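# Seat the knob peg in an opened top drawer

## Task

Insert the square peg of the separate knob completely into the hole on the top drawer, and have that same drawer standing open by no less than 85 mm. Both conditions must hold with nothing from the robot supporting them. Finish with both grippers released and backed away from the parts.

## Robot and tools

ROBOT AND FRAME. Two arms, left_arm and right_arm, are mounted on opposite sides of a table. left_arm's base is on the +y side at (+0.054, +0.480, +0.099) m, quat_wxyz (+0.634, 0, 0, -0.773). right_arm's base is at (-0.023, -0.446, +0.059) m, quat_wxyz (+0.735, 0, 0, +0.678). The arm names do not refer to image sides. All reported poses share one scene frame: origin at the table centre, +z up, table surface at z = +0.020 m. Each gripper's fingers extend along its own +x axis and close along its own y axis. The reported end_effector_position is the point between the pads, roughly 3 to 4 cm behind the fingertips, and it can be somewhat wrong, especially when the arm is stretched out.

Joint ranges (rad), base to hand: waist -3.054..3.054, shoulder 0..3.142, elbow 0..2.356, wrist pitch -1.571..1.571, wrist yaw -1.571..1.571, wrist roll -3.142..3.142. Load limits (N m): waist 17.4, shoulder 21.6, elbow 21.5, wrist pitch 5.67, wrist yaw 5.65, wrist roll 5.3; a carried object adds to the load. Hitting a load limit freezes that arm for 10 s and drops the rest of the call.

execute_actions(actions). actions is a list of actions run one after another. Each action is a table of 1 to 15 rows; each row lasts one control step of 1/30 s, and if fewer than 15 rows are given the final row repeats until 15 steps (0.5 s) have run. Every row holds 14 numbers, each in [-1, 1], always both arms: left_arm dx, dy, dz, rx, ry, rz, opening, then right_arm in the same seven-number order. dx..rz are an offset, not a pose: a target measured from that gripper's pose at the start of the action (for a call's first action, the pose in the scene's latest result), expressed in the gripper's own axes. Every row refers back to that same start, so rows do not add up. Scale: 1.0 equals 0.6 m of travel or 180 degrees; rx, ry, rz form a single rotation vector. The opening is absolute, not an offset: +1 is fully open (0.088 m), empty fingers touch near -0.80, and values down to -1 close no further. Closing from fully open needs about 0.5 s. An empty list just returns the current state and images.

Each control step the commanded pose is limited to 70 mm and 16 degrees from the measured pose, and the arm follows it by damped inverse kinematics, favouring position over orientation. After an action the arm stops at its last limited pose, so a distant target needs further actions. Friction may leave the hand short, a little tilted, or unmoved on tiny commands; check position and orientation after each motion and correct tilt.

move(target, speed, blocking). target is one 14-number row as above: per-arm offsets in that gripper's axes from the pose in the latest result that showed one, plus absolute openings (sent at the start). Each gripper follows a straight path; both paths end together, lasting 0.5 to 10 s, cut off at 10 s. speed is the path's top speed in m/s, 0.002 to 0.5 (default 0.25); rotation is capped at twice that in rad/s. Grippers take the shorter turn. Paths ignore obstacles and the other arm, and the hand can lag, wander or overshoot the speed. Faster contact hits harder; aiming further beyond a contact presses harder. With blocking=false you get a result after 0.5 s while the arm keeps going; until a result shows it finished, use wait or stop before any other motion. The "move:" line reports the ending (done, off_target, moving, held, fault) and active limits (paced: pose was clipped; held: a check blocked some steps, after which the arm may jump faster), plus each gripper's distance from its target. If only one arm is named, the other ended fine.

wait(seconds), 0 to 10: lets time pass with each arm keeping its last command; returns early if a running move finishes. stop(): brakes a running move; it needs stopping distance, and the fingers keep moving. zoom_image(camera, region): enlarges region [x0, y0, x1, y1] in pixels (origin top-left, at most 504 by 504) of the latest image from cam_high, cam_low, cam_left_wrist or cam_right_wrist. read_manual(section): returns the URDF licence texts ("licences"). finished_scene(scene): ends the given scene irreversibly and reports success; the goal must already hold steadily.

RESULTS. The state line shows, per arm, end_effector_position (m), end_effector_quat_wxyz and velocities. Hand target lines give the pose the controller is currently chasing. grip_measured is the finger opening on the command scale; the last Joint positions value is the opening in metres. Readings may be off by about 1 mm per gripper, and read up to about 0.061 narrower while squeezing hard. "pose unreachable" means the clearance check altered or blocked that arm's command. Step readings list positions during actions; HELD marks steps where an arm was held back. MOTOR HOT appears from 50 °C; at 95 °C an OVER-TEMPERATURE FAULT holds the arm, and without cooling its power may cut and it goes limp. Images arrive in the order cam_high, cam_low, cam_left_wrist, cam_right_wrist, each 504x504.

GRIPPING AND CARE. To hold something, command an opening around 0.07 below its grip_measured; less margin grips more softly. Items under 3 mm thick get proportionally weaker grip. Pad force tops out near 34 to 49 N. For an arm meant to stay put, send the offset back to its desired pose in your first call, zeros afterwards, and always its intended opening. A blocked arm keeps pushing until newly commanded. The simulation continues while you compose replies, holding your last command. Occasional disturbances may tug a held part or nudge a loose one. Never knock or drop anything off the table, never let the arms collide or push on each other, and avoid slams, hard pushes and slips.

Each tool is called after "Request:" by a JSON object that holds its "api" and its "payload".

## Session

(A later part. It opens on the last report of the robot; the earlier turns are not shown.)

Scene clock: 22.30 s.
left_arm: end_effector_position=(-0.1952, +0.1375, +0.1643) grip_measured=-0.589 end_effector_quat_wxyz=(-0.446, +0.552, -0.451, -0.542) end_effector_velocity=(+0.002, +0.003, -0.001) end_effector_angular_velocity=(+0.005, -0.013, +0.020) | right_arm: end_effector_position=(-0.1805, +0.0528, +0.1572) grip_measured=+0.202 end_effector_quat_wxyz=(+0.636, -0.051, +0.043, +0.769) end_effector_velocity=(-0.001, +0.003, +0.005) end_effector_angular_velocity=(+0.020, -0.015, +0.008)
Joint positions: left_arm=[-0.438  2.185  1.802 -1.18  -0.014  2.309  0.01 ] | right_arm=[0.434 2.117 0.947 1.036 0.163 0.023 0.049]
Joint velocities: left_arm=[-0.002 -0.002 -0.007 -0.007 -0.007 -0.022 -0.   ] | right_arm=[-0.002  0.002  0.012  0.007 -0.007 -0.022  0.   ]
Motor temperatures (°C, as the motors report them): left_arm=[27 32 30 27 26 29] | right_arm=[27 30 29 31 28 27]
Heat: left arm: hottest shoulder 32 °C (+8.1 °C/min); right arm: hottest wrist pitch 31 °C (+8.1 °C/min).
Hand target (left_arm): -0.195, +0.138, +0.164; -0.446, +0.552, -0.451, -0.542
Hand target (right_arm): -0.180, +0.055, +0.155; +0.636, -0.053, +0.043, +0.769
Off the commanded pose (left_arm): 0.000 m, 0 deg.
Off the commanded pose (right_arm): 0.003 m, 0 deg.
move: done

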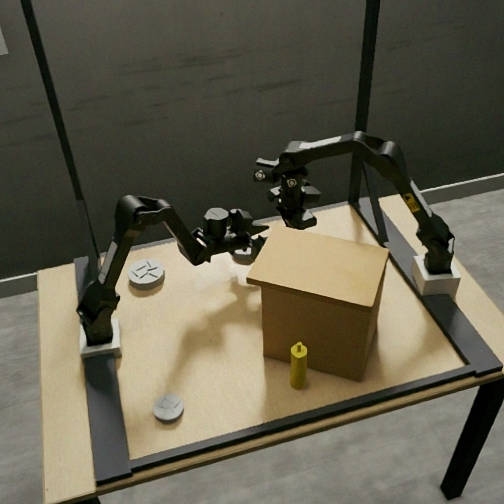

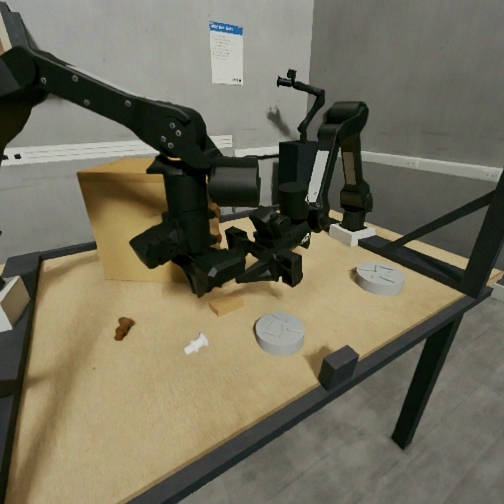

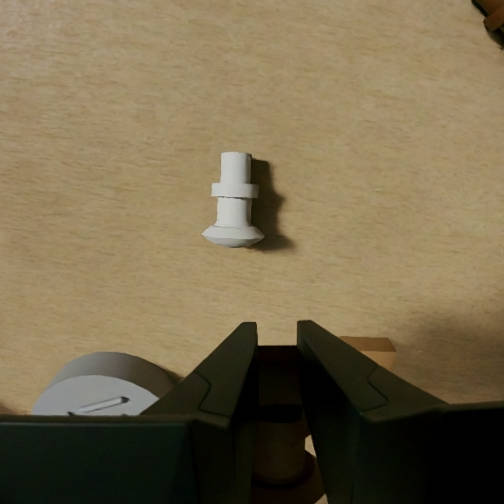

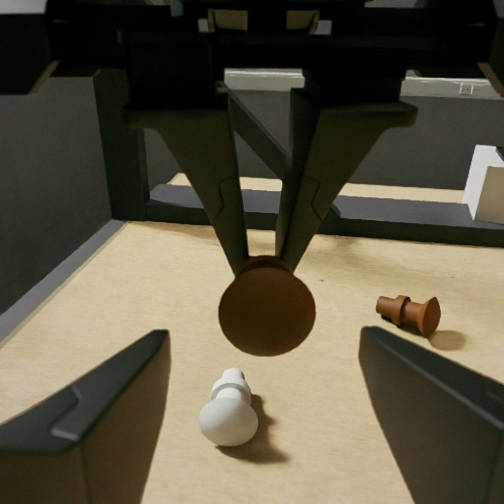

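Request:
{"api": "move", "payload": {"target": [0,0,0,0,0,0,-0.66, 0.055,-0.002,0.002,0,0,0,0.2], "speed": 0.05}}

Scene clock: 23.50 s.
left_arm: end_effector_position=(-0.1952, +0.1375, +0.1643) grip_measured=-0.589 end_effector_quat_wxyz=(-0.446, +0.552, -0.451, -0.542) end_effector_velocity=(+0.003, +0.000, +0.000) end_effector_angular_velocity=(-0.007, -0.022, +0.005) | right_arm: end_effector_position=(-0.1854, +0.0829, +0.1569) grip_measured=+0.202 end_effector_quat_wxyz=(+0.636, -0.048, +0.042, +0.769) end_effector_velocity=(-0.003, +0.002, -0.004) end_effector_angular_velocity=(-0.018, +0.004, +0.018)
Joint positions: left_arm=[-0.438  2.185  1.802 -1.18  -0.014  2.309  0.01 ] | right_arm=[0.419 2.195 1.089 0.975 0.149 0.023 0.049]
Joint velocities: left_arm=[-0.002 -0.002 -0.002 -0.007 -0.022 -0.007 -0.   ] | right_arm=[-0.002  0.007  0.012 -0.022 -0.022  0.007  0.   ]
Motor temperatures (°C, as the motors report them): left_arm=[27 32 30 27 26 29] | right_arm=[27 30 30 31 28 27]
Heat: left arm: hottest shoulder 32 °C (+7.7 °C/min); right arm: hottest wrist pitch 31 °C (+7.7 °C/min).
Hand target (left_arm): -0.195, +0.138, +0.164; -0.446, +0.552, -0.451, -0.542
Hand target (right_arm): -0.185, +0.085, +0.154; +0.636, -0.051, +0.043, +0.769
Off the commanded pose (left_arm): 0.000 m, 0 deg.
Off the commanded pose (right_arm): 0.004 m, 0 deg.
move: done

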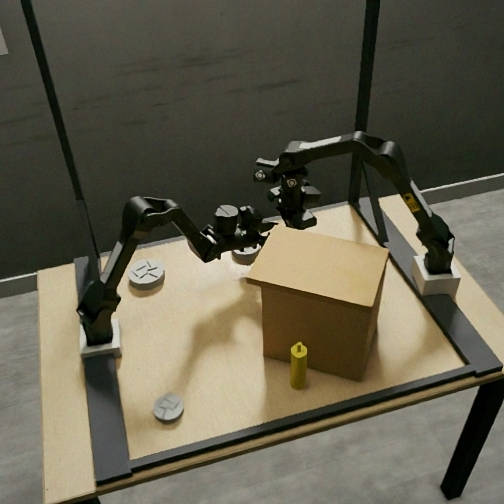

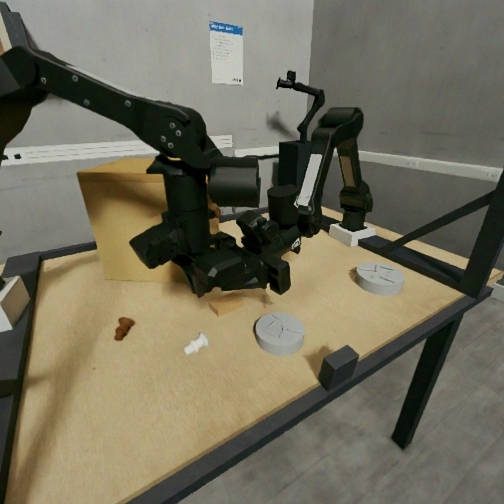

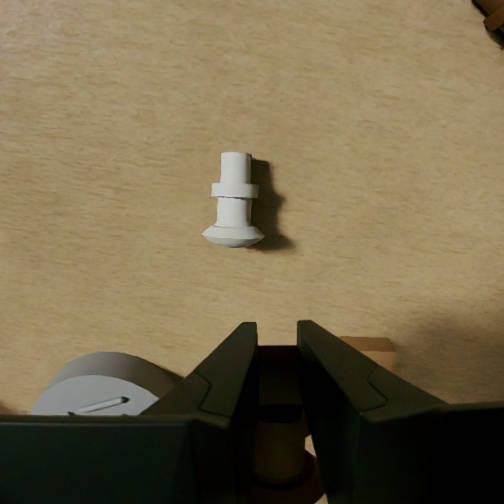

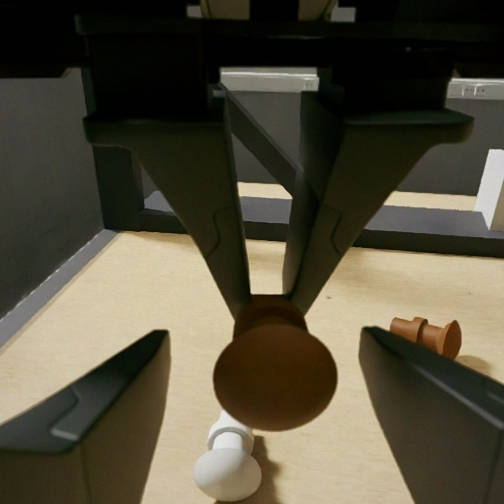

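Request:
{"api": "execute_actions", "payload": {"actions": [[[0,0,0,0,0,0,-0.66,0,-0.005,0,0,0,0,-0.1]],[[0,0,0,0,0,0,-0.66,0,0,0,0,0,0,-0.33]]]}}

Scene clock: 24.73 s.
left_arm: end_effector_position=(-0.1952, +0.1376, +0.1643) grip_measured=-0.589 end_effector_quat_wxyz=(-0.446, +0.552, -0.451, -0.542) end_effector_velocity=(+0.004, +0.001, -0.001) end_effector_angular_velocity=(-0.003, -0.025, +0.005) | right_arm: end_effector_position=(-0.1838, +0.0838, +0.1569) grip_measured=-0.309 end_effector_quat_wxyz=(+0.636, -0.048, +0.043, +0.769) end_effector_velocity=(-0.002, -0.001, -0.001) end_effector_angular_velocity=(-0.009, +0.007, +0.018)
Joint positions: left_arm=[-0.438  2.185  1.802 -1.18  -0.014  2.309  0.01 ] | right_arm=[0.415 2.196 1.091 0.975 0.144 0.023 0.024]
Joint velocities: left_arm=[-0.002 -0.002 -0.007 -0.007 -0.022 -0.007  0.   ] | right_arm=[-0.002 -0.002 -0.002 -0.007 -0.022  0.007 -0.   ]
Motor temperatures (°C, as the motors report them): left_arm=[27 33 31 27 26 29] | right_arm=[27 31 30 31 28 27]
Heat: left arm: hottest shoulder 33 °C (+9.7 °C/min); right arm: hottest shoulder 31 °C (+7.3 °C/min).
Hand target (left_arm): -0.195, +0.138, +0.164; -0.446, +0.552, -0.451, -0.542
Hand target (right_arm): -0.184, +0.084, +0.157; +0.636, -0.048, +0.043, +0.769
Off the commanded pose (left_arm): 0.000 m, 0 deg.
Off the commanded pose (right_arm): 0.000 m, 0 deg.
Step readings (end_effector_position; steps 1 to 15: 1st action; 16 to 30: 2nd action):
0: left_arm (-0.1952, +0.1375, +0.1643) | right_arm (-0.1855, +0.0832, +0.1569)
1: left_arm (-0.1952, +0.1375, +0.1643) | right_arm (-0.1856, +0.0832, +0.1569)
2: left_arm (-0.1952, +0.1375, +0.1643) | right_arm (-0.1854, +0.0833, +0.1569)
4: left_arm (-0.1952, +0.1375, +0.1643) | right_arm (-0.1847, +0.0835, +0.1569)
8: left_arm (-0.1952, +0.1375, +0.1643) | right_arm (-0.1836, +0.0839, +0.1569)
15: left_arm (-0.1952, +0.1375, +0.1643) | right_arm (-0.1837, +0.0838, +0.1569)
16: left_arm (-0.1952, +0.1375, +0.1643) | right_arm (-0.1837, +0.0838, +0.1569)
17: left_arm (-0.1952, +0.1375, +0.1643) | right_arm (-0.1837, +0.0838, +0.1569)
19: left_arm (-0.1952, +0.1375, +0.1643) | right_arm (-0.1838, +0.0838, +0.1569)
23: left_arm (-0.1952, +0.1376, +0.1643) | right_arm (-0.1838, +0.0838, +0.1569)
30: end_effector_position above

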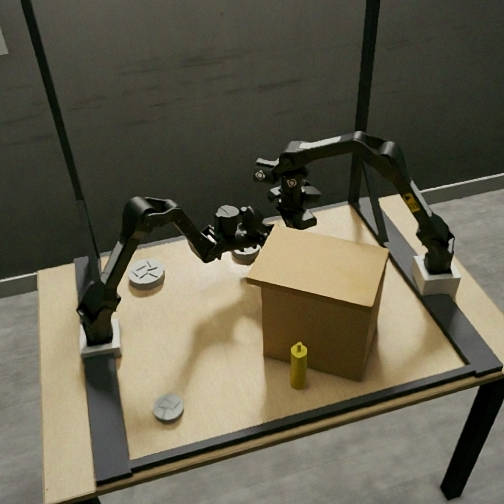

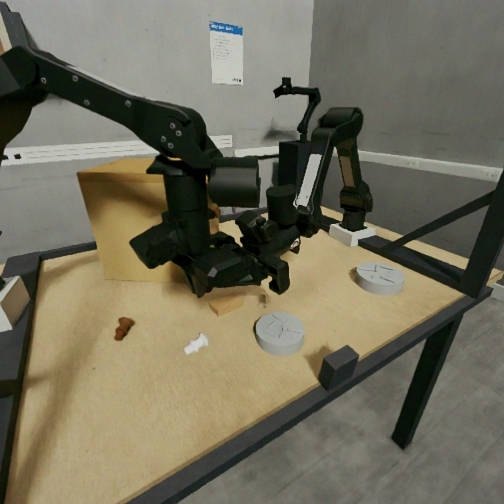

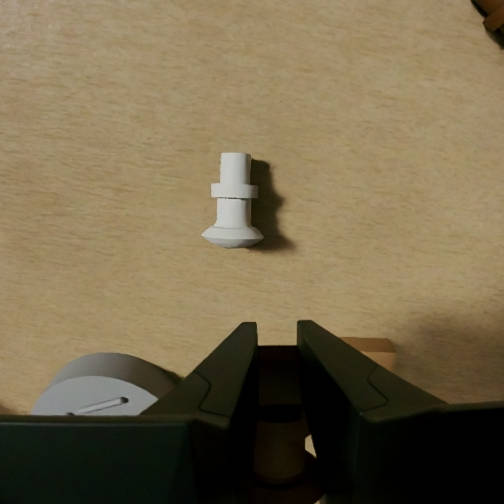

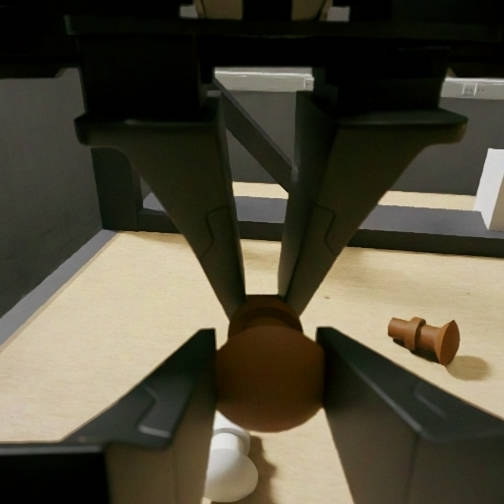

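Request:
{"api": "execute_actions", "payload": {"actions": [[[0,0,0,0,0,0,-0.66,0,0,0,0,0,0,-0.42]]]}}

Request:
{"api": "zoom_image", "payload": {"camera": "cam_right_wrist", "region": [170, 260, 370, 460]}}

Scene clock: 25.40 s.
left_arm: end_effector_position=(-0.1952, +0.1376, +0.1643) grip_measured=-0.589 end_effector_quat_wxyz=(-0.446, +0.552, -0.451, -0.542) end_effector_velocity=(+0.005, +0.003, +0.000) end_effector_angular_velocity=(+0.013, -0.019, +0.010) | right_arm: end_effector_position=(-0.1838, +0.0838, +0.1569) grip_measured=-0.309 end_effector_quat_wxyz=(+0.636, -0.048, +0.043, +0.769) end_effector_velocity=(+0.002, +0.000, +0.005) end_effector_angular_velocity=(+0.013, -0.004, -0.009)
Joint positions: left_arm=[-0.438  2.185  1.802 -1.18  -0.014  2.309  0.01 ] | right_arm=[0.415 2.196 1.091 0.975 0.144 0.023 0.024]
Joint velocities: left_arm=[ 0.002 -0.002 -0.002 -0.022 -0.007 -0.007 -0.   ] | right_arm=[-0.002 -0.007 -0.002  0.007  0.007 -0.007 -0.   ]
Motor temperatures (°C, as the motors report them): left_arm=[27 33 31 27 26 29] | right_arm=[27 31 30 32 28 27]
Heat: left arm: hottest shoulder 33 °C (+9.4 °C/min); right arm: hottest wrist pitch 32 °C (+9.4 °C/min).
Hand target (left_arm): -0.195, +0.138, +0.164; -0.446, +0.552, -0.451, -0.542
Hand target (right_arm): -0.184, +0.084, +0.157; +0.636, -0.048, +0.043, +0.769
Off the commanded pose (left_arm): 0.000 m, 0 deg.
Off the commanded pose (right_arm): 0.000 m, 0 deg.
Step readings (end_effector_position):
0: left_arm (-0.1952, +0.1376, +0.1643) | right_arm (-0.1838, +0.0838, +0.1569)
1: left_arm (-0.1952, +0.1376, +0.1643) | right_arm (-0.1838, +0.0838, +0.1569)
2: left_arm (-0.1952, +0.1376, +0.1643) | right_arm (-0.1838, +0.0838, +0.1569)
4: left_arm (-0.1952, +0.1376, +0.1643) | right_arm (-0.1838, +0.0838, +0.1569)
8: left_arm (-0.1952, +0.1376, +0.1643) | right_arm (-0.1838, +0.0838, +0.1569)
15: end_effector_position above

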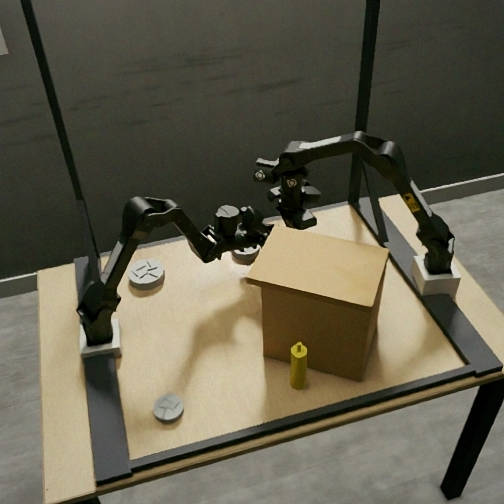

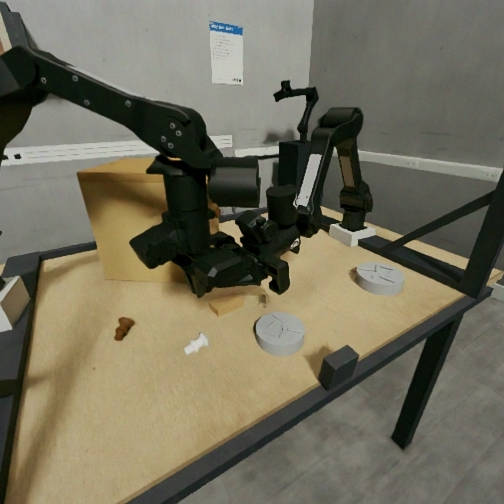

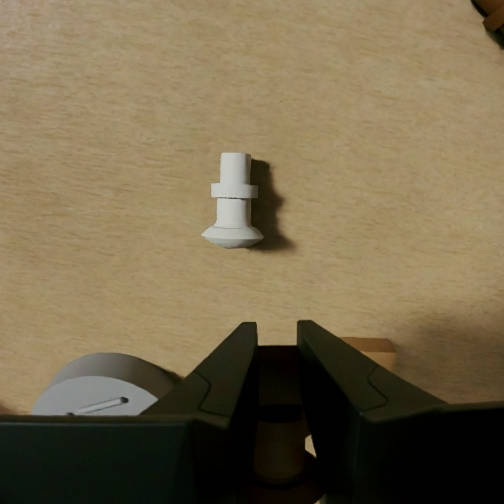

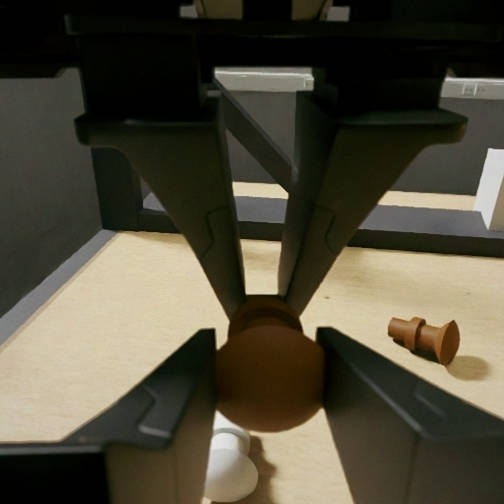

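Region (170, 260, 370, 460) of cam_right_wrist's 504x504 image, scaled by 2.520, with more detail than that image has.

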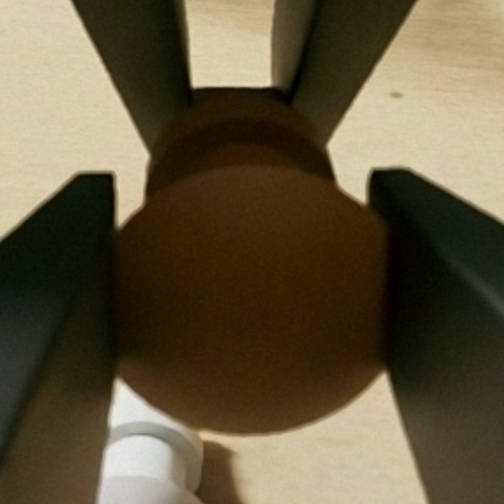

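Full force already (D≈27–28), grip looks good. Release left and lift it.

Request:
{"api": "execute_actions", "payload": {"actions": [[[0,0,0,0,0,0,-0.3,0,0,0,0,0,0,-0.39]]]}}

Request:
{"api": "move", "payload": {"target": [-0.09,0,0.03,0,0,0,0.3, 0,0,0,0,0,0,-0.39], "speed": 0.1}}

Scene clock: 26.03 s.
left_arm: end_effector_position=(-0.1952, +0.1376, +0.1643) grip_measured=-0.312 end_effector_quat_wxyz=(-0.446, +0.552, -0.451, -0.542) end_effector_velocity=(+0.001, +0.002, +0.000) end_effector_angular_velocity=(+0.001, -0.010, +0.020) | right_arm: end_effector_position=(-0.1838, +0.0838, +0.1569) grip_measured=-0.309 end_effector_quat_wxyz=(+0.636, -0.048, +0.043, +0.769) end_effector_velocity=(+0.003, -0.000, -0.004) end_effector_angular_velocity=(-0.019, -0.015, -0.009)
Joint positions: left_arm=[-0.438  2.185  1.802 -1.18  -0.014  2.309  0.024] | right_arm=[0.415 2.196 1.091 0.975 0.144 0.023 0.024]
Joint velocities: left_arm=[-0.002 -0.002 -0.002 -0.007 -0.007 -0.022  0.003] | right_arm=[-0.002 -0.002 -0.002 -0.022  0.007 -0.007 -0.   ]
Motor temperatures (°C, as the motors report them): left_arm=[27 34 31 27 26 29] | right_arm=[27 31 30 32 28 27]
Heat: left arm: hottest shoulder 34 °C (+11.5 °C/min); right arm: hottest wrist pitch 32 °C (+9.2 °C/min).
Hand target (left_arm): -0.195, +0.138, +0.164; -0.446, +0.552, -0.451, -0.542
Hand target (right_arm): -0.184, +0.084, +0.157; +0.636, -0.048, +0.043, +0.769
Off the commanded pose (left_arm): 0.000 m, 0 deg.
Off the commanded pose (right_arm): 0.000 m, 0 deg.
Step readings (end_effector_position):
0: left_arm (-0.1952, +0.1376, +0.1643) | right_arm (-0.1838, +0.0838, +0.1569)
1: left_arm (-0.1952, +0.1376, +0.1643) | right_arm (-0.1838, +0.0838, +0.1569)
2: left_arm (-0.1952, +0.1376, +0.1643) | right_arm (-0.1838, +0.0838, +0.1569)
4: left_arm (-0.1952, +0.1376, +0.1643) | right_arm (-0.1838, +0.0838, +0.1569)
8: left_arm (-0.1952, +0.1376, +0.1643) | right_arm (-0.1838, +0.0838, +0.1569)
15: end_effector_position above

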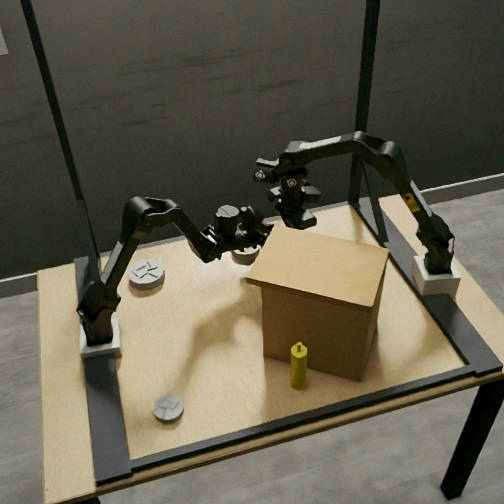

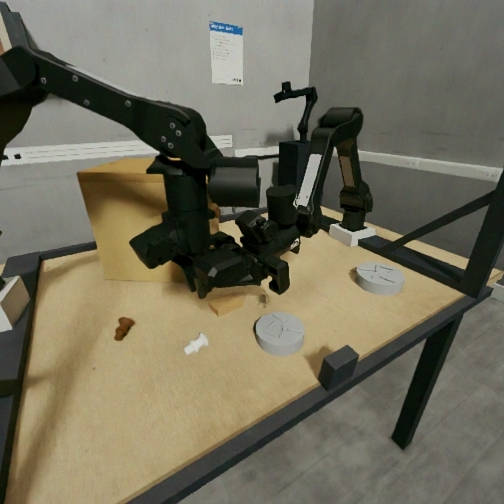

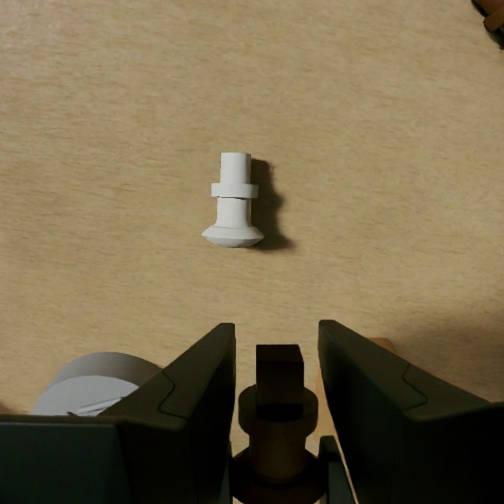

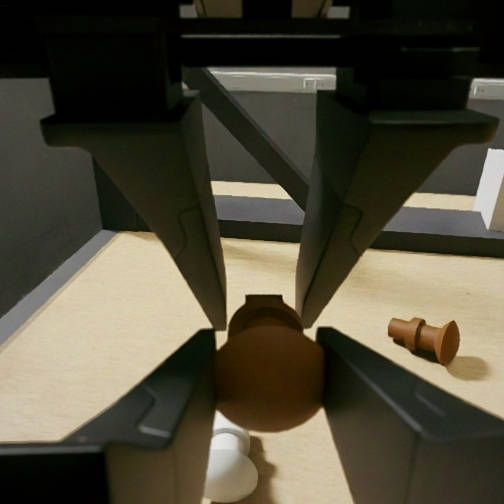

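Scene clock: 27.07 s.
left_arm: end_effector_position=(-0.1967, +0.1564, +0.2096) grip_measured=+0.296 end_effector_quat_wxyz=(-0.453, +0.552, -0.444, -0.542) end_effector_velocity=(-0.001, +0.002, +0.007) end_effector_angular_velocity=(+0.002, +0.007, +0.005) | right_arm: end_effector_position=(-0.1838, +0.0838, +0.1569) grip_measured=-0.309 end_effector_quat_wxyz=(+0.636, -0.048, +0.043, +0.769) end_effector_velocity=(+0.002, +0.001, +0.001) end_effector_angular_velocity=(+0.002, -0.023, -0.007)
Joint positions: left_arm=[-0.468  2.129  1.895 -1.349 -0.014  2.279  0.054] | right_arm=[0.415 2.196 1.091 0.975 0.144 0.023 0.024]
Joint velocities: left_arm=[-0.002 -0.007  0.017 -0.022  0.007 -0.007  0.   ] | right_arm=[-0.002 -0.002  0.002 -0.007  0.007 -0.022 -0.   ]
Motor temperatures (°C, as the motors report them): left_arm=[27 34 31 27 26 29] | right_arm=[27 31 30 32 28 27]
Heat: left arm: hottest shoulder 34 °C (+11.1 °C/min); right arm: hottest wrist pitch 32 °C (+8.9 °C/min).
Hand target (left_arm): -0.198, +0.156, +0.218; -0.446, +0.552, -0.451, -0.542
Hand target (right_arm): -0.184, +0.084, +0.157; +0.636, -0.048, +0.043, +0.769
Off the commanded pose (left_arm): 0.009 m, 1 deg.
Off the commanded pose (right_arm): 0.000 m, 0 deg.
move: off_target (left_arm)

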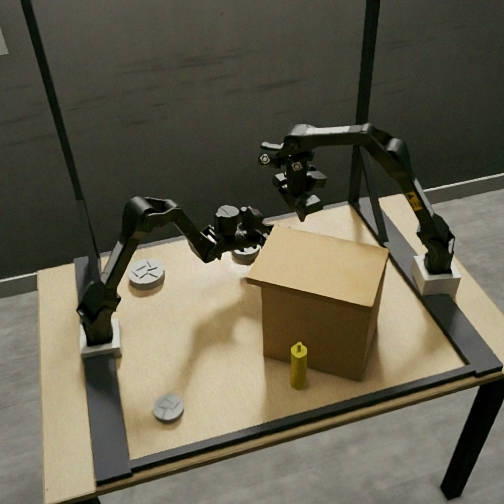

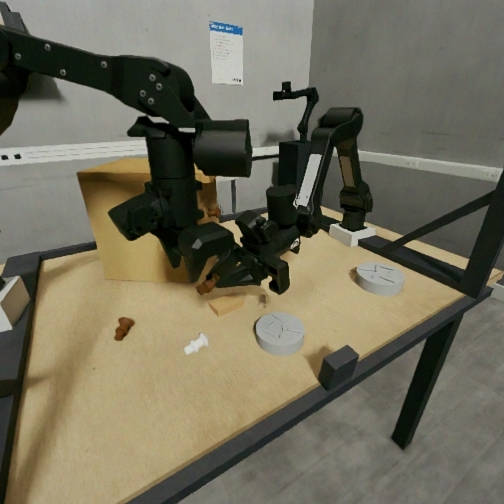

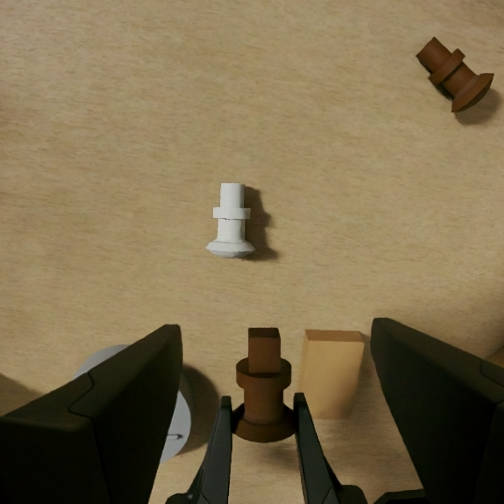

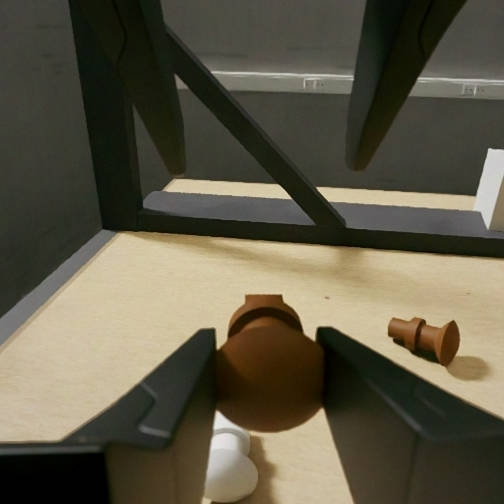

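Request:
{"api": "move", "payload": {"target": [-0.03,-0.1,0.25,0,0,0,0.3, -0.362,-0.093,0.09,0.0151,-0.0392,-0.2335,-0.39], "speed": 0.25}}

Request:
{"api": "move", "payload": {"target": [0,0,0,0,0,0,0.3, 0.10,-0.098,0,0,0,0,-0.39], "speed": 0.15}}

Scene clock: 30.07 s.
left_arm: end_effector_position=(-0.1686, +0.3117, +0.2270) grip_measured=+0.297 end_effector_quat_wxyz=(-0.453, +0.553, -0.445, -0.540) end_effector_velocity=(+0.001, +0.002, +0.000) end_effector_angular_velocity=(-0.002, -0.010, -0.000) | right_arm: end_effector_position=(-0.0915, -0.1083, +0.2370) grip_measured=-0.309 end_effector_quat_wxyz=(+0.871, +0.002, +0.004, +0.491) end_effector_velocity=(+0.003, -0.003, +0.000) end_effector_angular_velocity=(-0.014, -0.013, -0.020)
Joint positions: left_arm=[-0.736  1.613  1.289 -1.262 -0.014  2.013  0.054] | right_arm=[0.693 1.57  0.486 1.073 1.158 0.017 0.024]
Joint velocities: left_arm=[-0.007 -0.002 -0.002 -0.007 -0.007 -0.007 -0.   ] | right_arm=[ 0.002 -0.012 -0.002 -0.022  0.022 -0.007  0.   ]
Motor temperatures (°C, as the motors report them): left_arm=[27 36 31 27 26 29] | right_arm=[27 32 30 32 28 27]
Heat: left arm: hottest shoulder 36 °C (+14.0 °C/min); right arm: hottest shoulder 32 °C (+8.0 °C/min).
Hand target (left_arm): -0.167, +0.315, +0.228; -0.453, +0.552, -0.445, -0.541
Hand target (right_arm): -0.091, -0.110, +0.237; +0.872, -0.000, +0.002, +0.490
Off the commanded pose (left_arm): 0.004 m, 0 deg.
Off the commanded pose (right_arm): 0.003 m, 0 deg.
move: done

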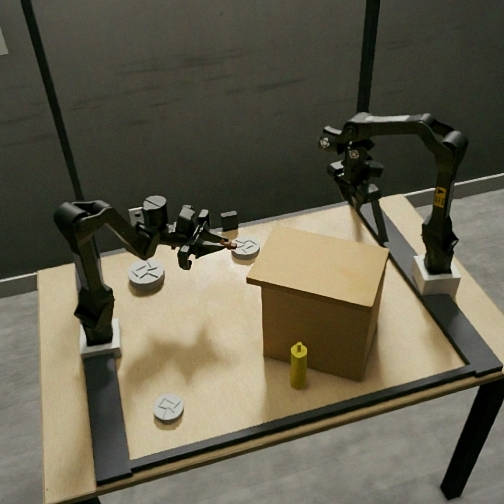

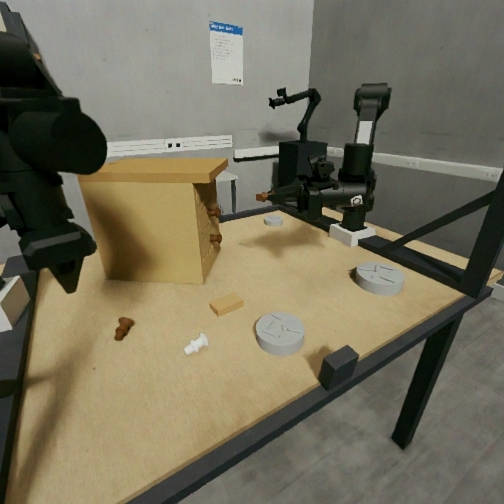

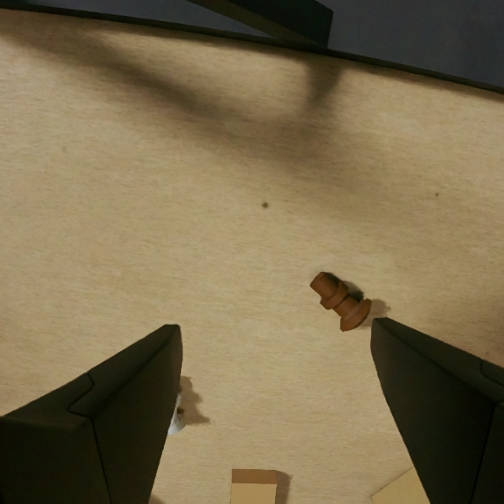

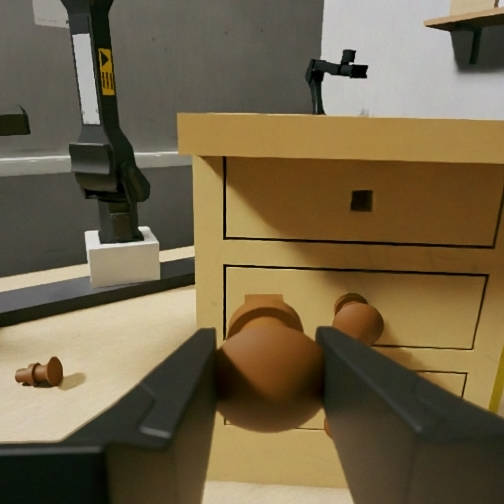

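Scene clock: 31.17 s.
left_arm: end_effector_position=(-0.1686, +0.3117, +0.2270) grip_measured=+0.297 end_effector_quat_wxyz=(-0.453, +0.553, -0.445, -0.540) end_effector_velocity=(+0.005, +0.004, -0.001) end_effector_angular_velocity=(+0.022, -0.017, +0.010) | right_arm: end_effector_position=(-0.0113, -0.0868, +0.2351) grip_measured=-0.309 end_effector_quat_wxyz=(+0.872, +0.001, +0.005, +0.490) end_effector_velocity=(+0.003, +0.001, -0.004) end_effector_angular_velocity=(-0.017, +0.000, +0.005)
Joint positions: left_arm=[-0.736  1.613  1.289 -1.262 -0.014  2.013  0.054] | right_arm=[0.363 1.516 0.426 1.079 0.829 0.016 0.024]
Joint velocities: left_arm=[ 0.002 -0.002 -0.007 -0.022  0.007 -0.007 -0.   ] | right_arm=[-0.017 -0.002 -0.002 -0.022 -0.022  0.007 -0.   ]
Motor temperatures (°C, as the motors report them): left_arm=[27 36 31 27 26 29] | right_arm=[27 32 30 32 28 27]
Heat: left arm: hottest shoulder 36 °C (+13.5 °C/min); right arm: hottest shoulder 32 °C (+7.7 °C/min).
Hand target (left_arm): -0.169, +0.312, +0.227; -0.453, +0.553, -0.445, -0.540
Hand target (right_arm): -0.010, -0.088, +0.236; +0.871, +0.002, +0.003, +0.490
Off the commanded pose (left_arm): 0.000 m, 0 deg.
Off the commanded pose (right_arm): 0.002 m, 0 deg.
move: done

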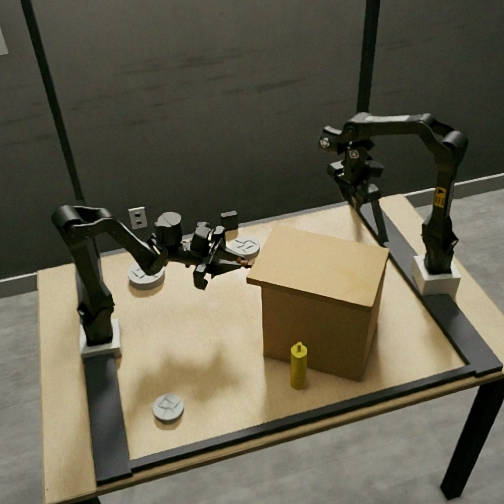

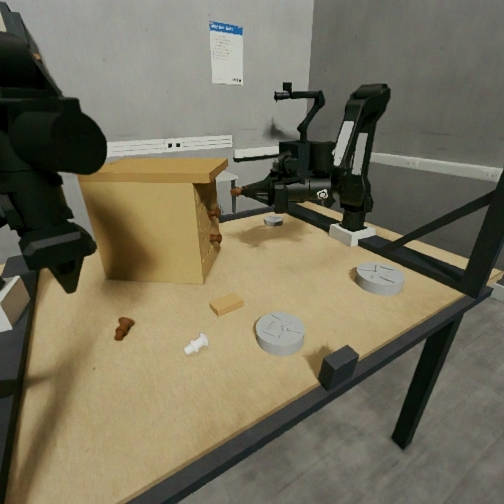

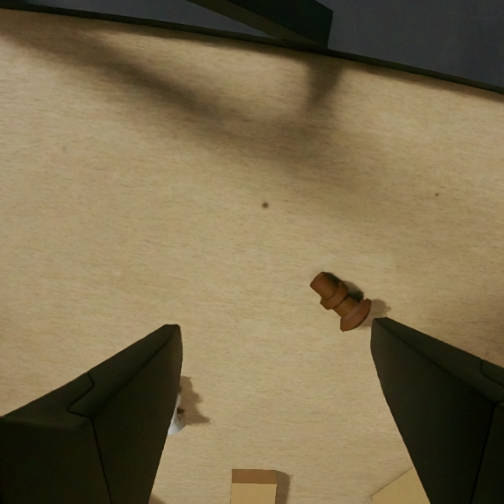

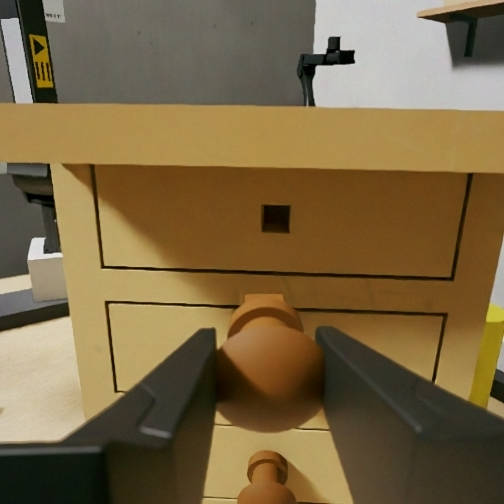

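Request:
{"api": "zoom_image", "payload": {"camera": "cam_right_wrist", "region": [200, 180, 340, 340]}}

Request:
{"api": "zoom_image", "payload": {"camera": "cam_low", "region": [180, 150, 300, 250]}}

Region (200, 180, 340, 340) of cam_right_wrist's 504x504 image, scaled by 3.150, with more detail than that image has; it fills the left 441 columns of this view, and the rest is white.

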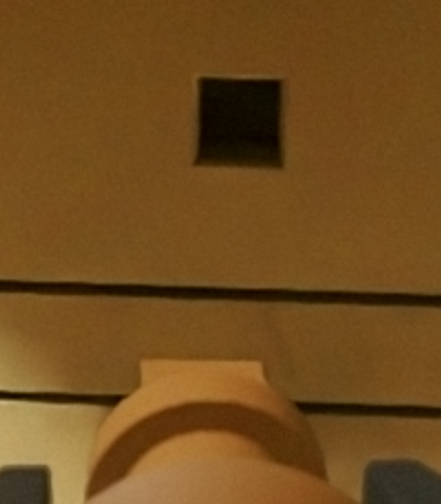

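Region (180, 150, 300, 250) of cam_low's 504x504 image, scaled by 4.200, with more detail than that image has.

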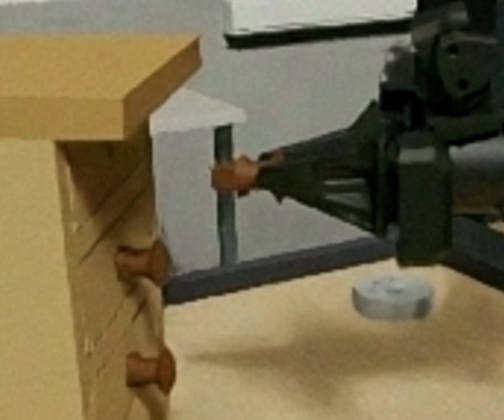

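Request:
{"api": "move", "payload": {"target": [0,0,0,0,0,0,0.3, 0.045,-0.013,0.025,0.005,-0.004,0,-0.39], "speed": 0.08}}

Request:
{"api": "zoom_image", "payload": {"camera": "cam_right_wrist", "region": [200, 200, 340, 340]}}

Request:
{"api": "zoom_image", "payload": {"camera": "cam_low", "region": [190, 160, 280, 230]}}

Scene clock: 34.63 s.
left_arm: end_effector_position=(-0.1686, +0.3117, +0.2270) grip_measured=+0.297 end_effector_quat_wxyz=(-0.453, +0.553, -0.445, -0.540) end_effector_velocity=(+0.002, +0.001, +0.000) end_effector_angular_velocity=(-0.002, -0.010, +0.005) | right_arm: end_effector_position=(+0.0092, -0.0704, +0.2483) grip_measured=-0.309 end_effector_quat_wxyz=(+0.872, +0.009, +0.003, +0.490) end_effector_velocity=(+0.002, +0.002, -0.000) end_effector_angular_velocity=(-0.016, -0.009, +0.010)
Joint positions: left_arm=[-0.736  1.613  1.289 -1.262 -0.014  2.013  0.054] | right_arm=[0.266 1.516 0.487 1.033 0.733 0.016 0.024]
Joint velocities: left_arm=[-0.002 -0.002 -0.002 -0.007 -0.007 -0.007 -0.   ] | right_arm=[-0.012 -0.002  0.007 -0.022 -0.022 -0.007 -0.   ]
Motor temperatures (°C, as the motors report them): left_arm=[27 36 31 27 26 29] | right_arm=[27 33 30 33 28 27]
Heat: left arm: hottest shoulder 36 °C (+12.1 °C/min); right arm: hottest shoulder 33 °C (+8.7 °C/min).
Hand target (left_arm): -0.169, +0.312, +0.227; -0.453, +0.553, -0.445, -0.540
Hand target (right_arm): +0.010, -0.068, +0.250; +0.872, +0.011, +0.003, +0.490
Off the commanded pose (left_arm): 0.000 m, 0 deg.
Off the commanded pose (right_arm): 0.003 m, 0 deg.
move: done

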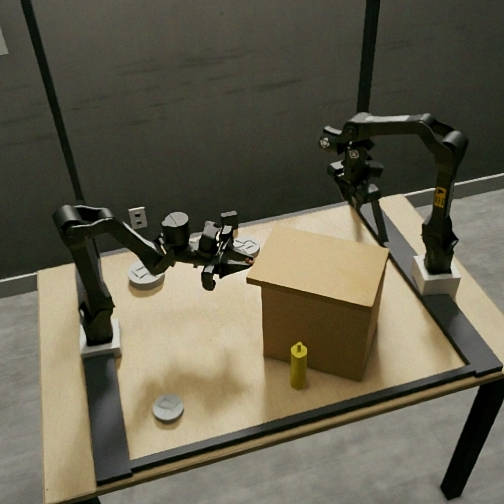

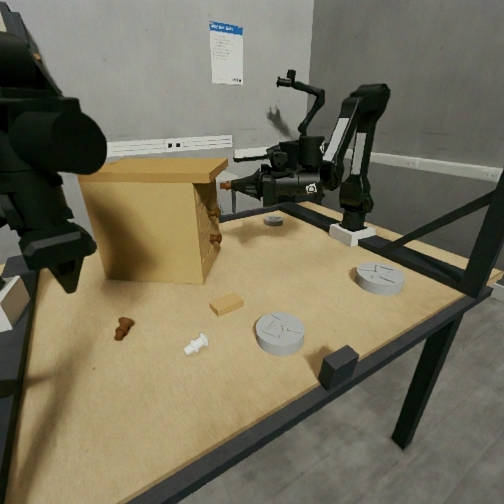

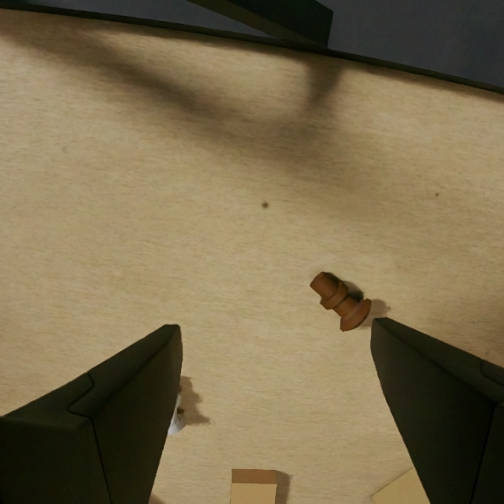

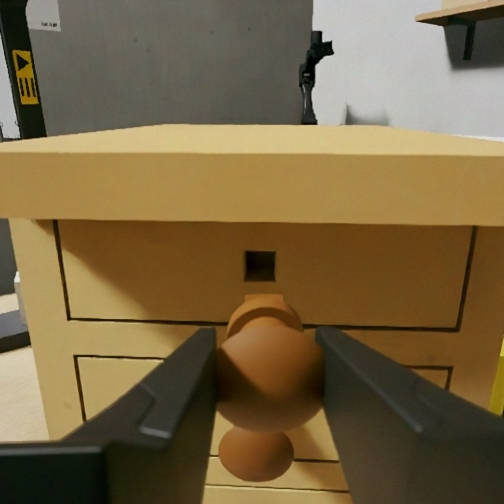

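Region (200, 200, 340, 340) of cam_right_wrist's 504x504 image, scaled by 3.600, with more detail than that image has.

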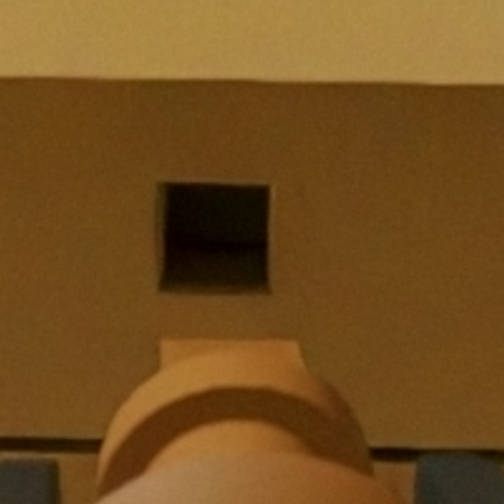

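Region (190, 160, 280, 230) of cam_low's 504x504 image, scaled by 5.600, with more detail than that image has.

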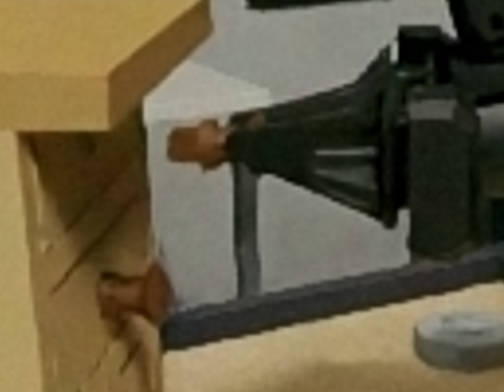

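Request:
{"api": "zoom_image", "payload": {"camera": "cam_right_wrist", "region": [0, 90, 504, 240]}}

Request:
{"api": "zoom_image", "payload": {"camera": "cam_low", "region": [200, 170, 250, 225]}}

Region (0, 90, 504, 240) of cam_right_wrist's 504x504 image, scaled by 1.000; it fills the top 150 rows of this view, and the rest is white.

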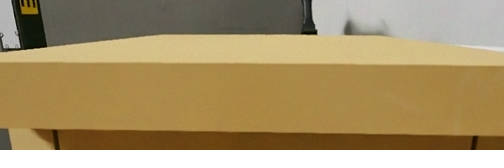

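Region (200, 170, 250, 225) of cam_low's 504x504 image, scaled by 9.164, with more detail than that image has; it fills the left 458 columns of this view, and the rest is white.

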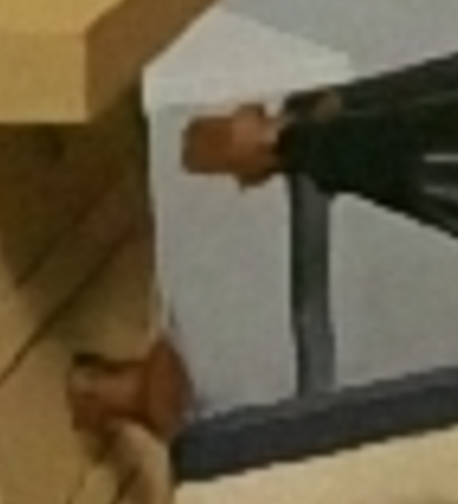

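Request:
{"api": "move", "payload": {"target": [0,0,0,0,0,0,0.3, 0.03,0.011,0.002,0.002,-0.011,-0.022,-0.39], "speed": 0.05}}

Request:
{"api": "zoom_image", "payload": {"camera": "cam_right_wrist", "region": [200, 220, 320, 340]}}

Request:
{"api": "zoom_image", "payload": {"camera": "cam_low", "region": [195, 165, 250, 225]}}

Scene clock: 36.17 s.
left_arm: end_effector_position=(-0.1686, +0.3117, +0.2270) grip_measured=+0.297 end_effector_quat_wxyz=(-0.453, +0.553, -0.445, -0.540) end_effector_velocity=(+0.003, -0.001, +0.000) end_effector_angular_velocity=(-0.013, -0.019, +0.005) | right_arm: end_effector_position=(+0.0137, -0.0538, +0.2487) grip_measured=-0.309 end_effector_quat_wxyz=(+0.887, +0.019, -0.008, +0.460) end_effector_velocity=(-0.001, +0.004, -0.001) end_effector_angular_velocity=(-0.002, -0.006, +0.005)
Joint positions: left_arm=[-0.736  1.613  1.289 -1.262 -0.014  2.013  0.054] | right_arm=[ 0.265  1.628  0.561  1.113  0.798 -0.006  0.024]
Joint velocities: left_arm=[-0.002 -0.002 -0.002 -0.007 -0.022 -0.007 -0.   ] | right_arm=[-0.002  0.017  0.012  0.007 -0.007 -0.007 -0.   ]
Motor temperatures (°C, as the motors report them): left_arm=[27 36 31 27 26 29] | right_arm=[27 32 30 33 28 27]
Heat: left arm: hottest shoulder 36 °C (+11.6 °C/min); right arm: hottest wrist pitch 33 °C (+8.3 °C/min).
Hand target (left_arm): -0.169, +0.312, +0.227; -0.453, +0.553, -0.445, -0.540
Hand target (right_arm): +0.013, -0.052, +0.250; +0.888, +0.020, -0.010, +0.459
Off the commanded pose (left_arm): 0.000 m, 0 deg.
Off the commanded pose (right_arm): 0.003 m, 0 deg.
move: done

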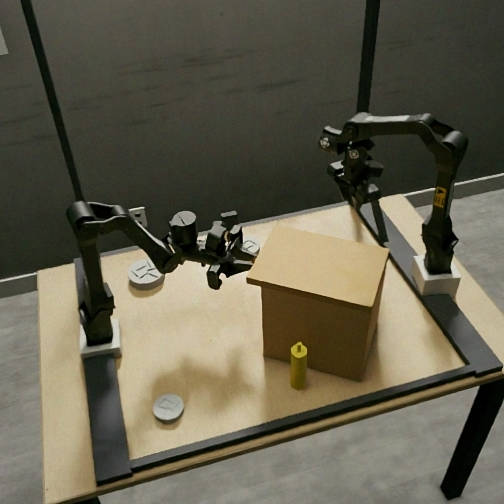

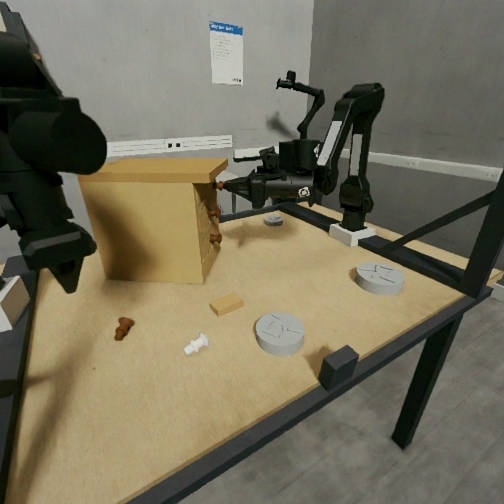

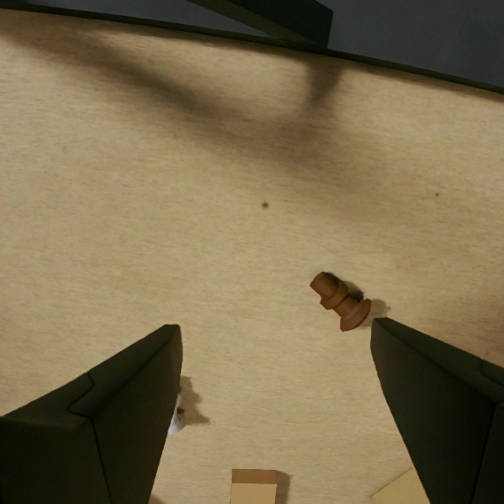

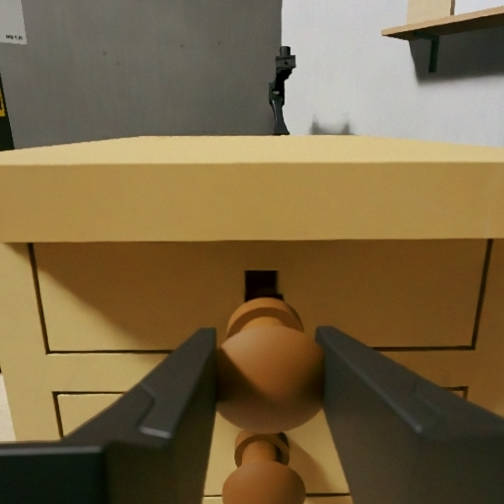

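Region (200, 220, 320, 340) of cam_right_wrist's 504x504 image, scaled by 4.200, with more detail than that image has.

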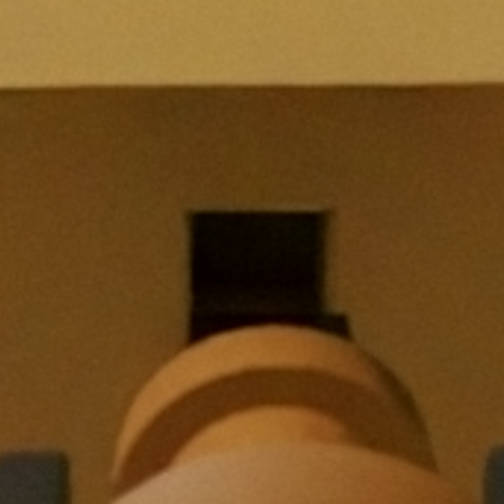

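Region (195, 165, 250, 225) of cam_low's 504x504 image, scaled by 8.400, with more detail than that image has; it fills the left 462 columns of this view, and the rest is white.

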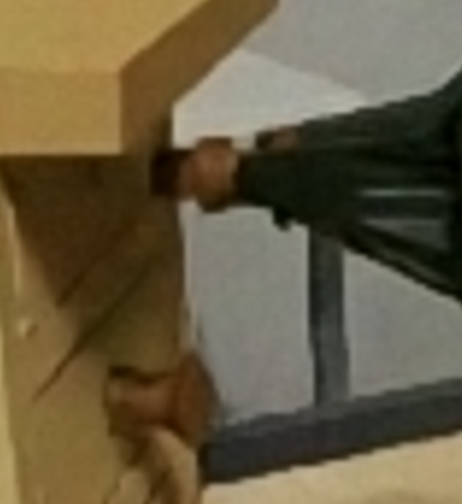

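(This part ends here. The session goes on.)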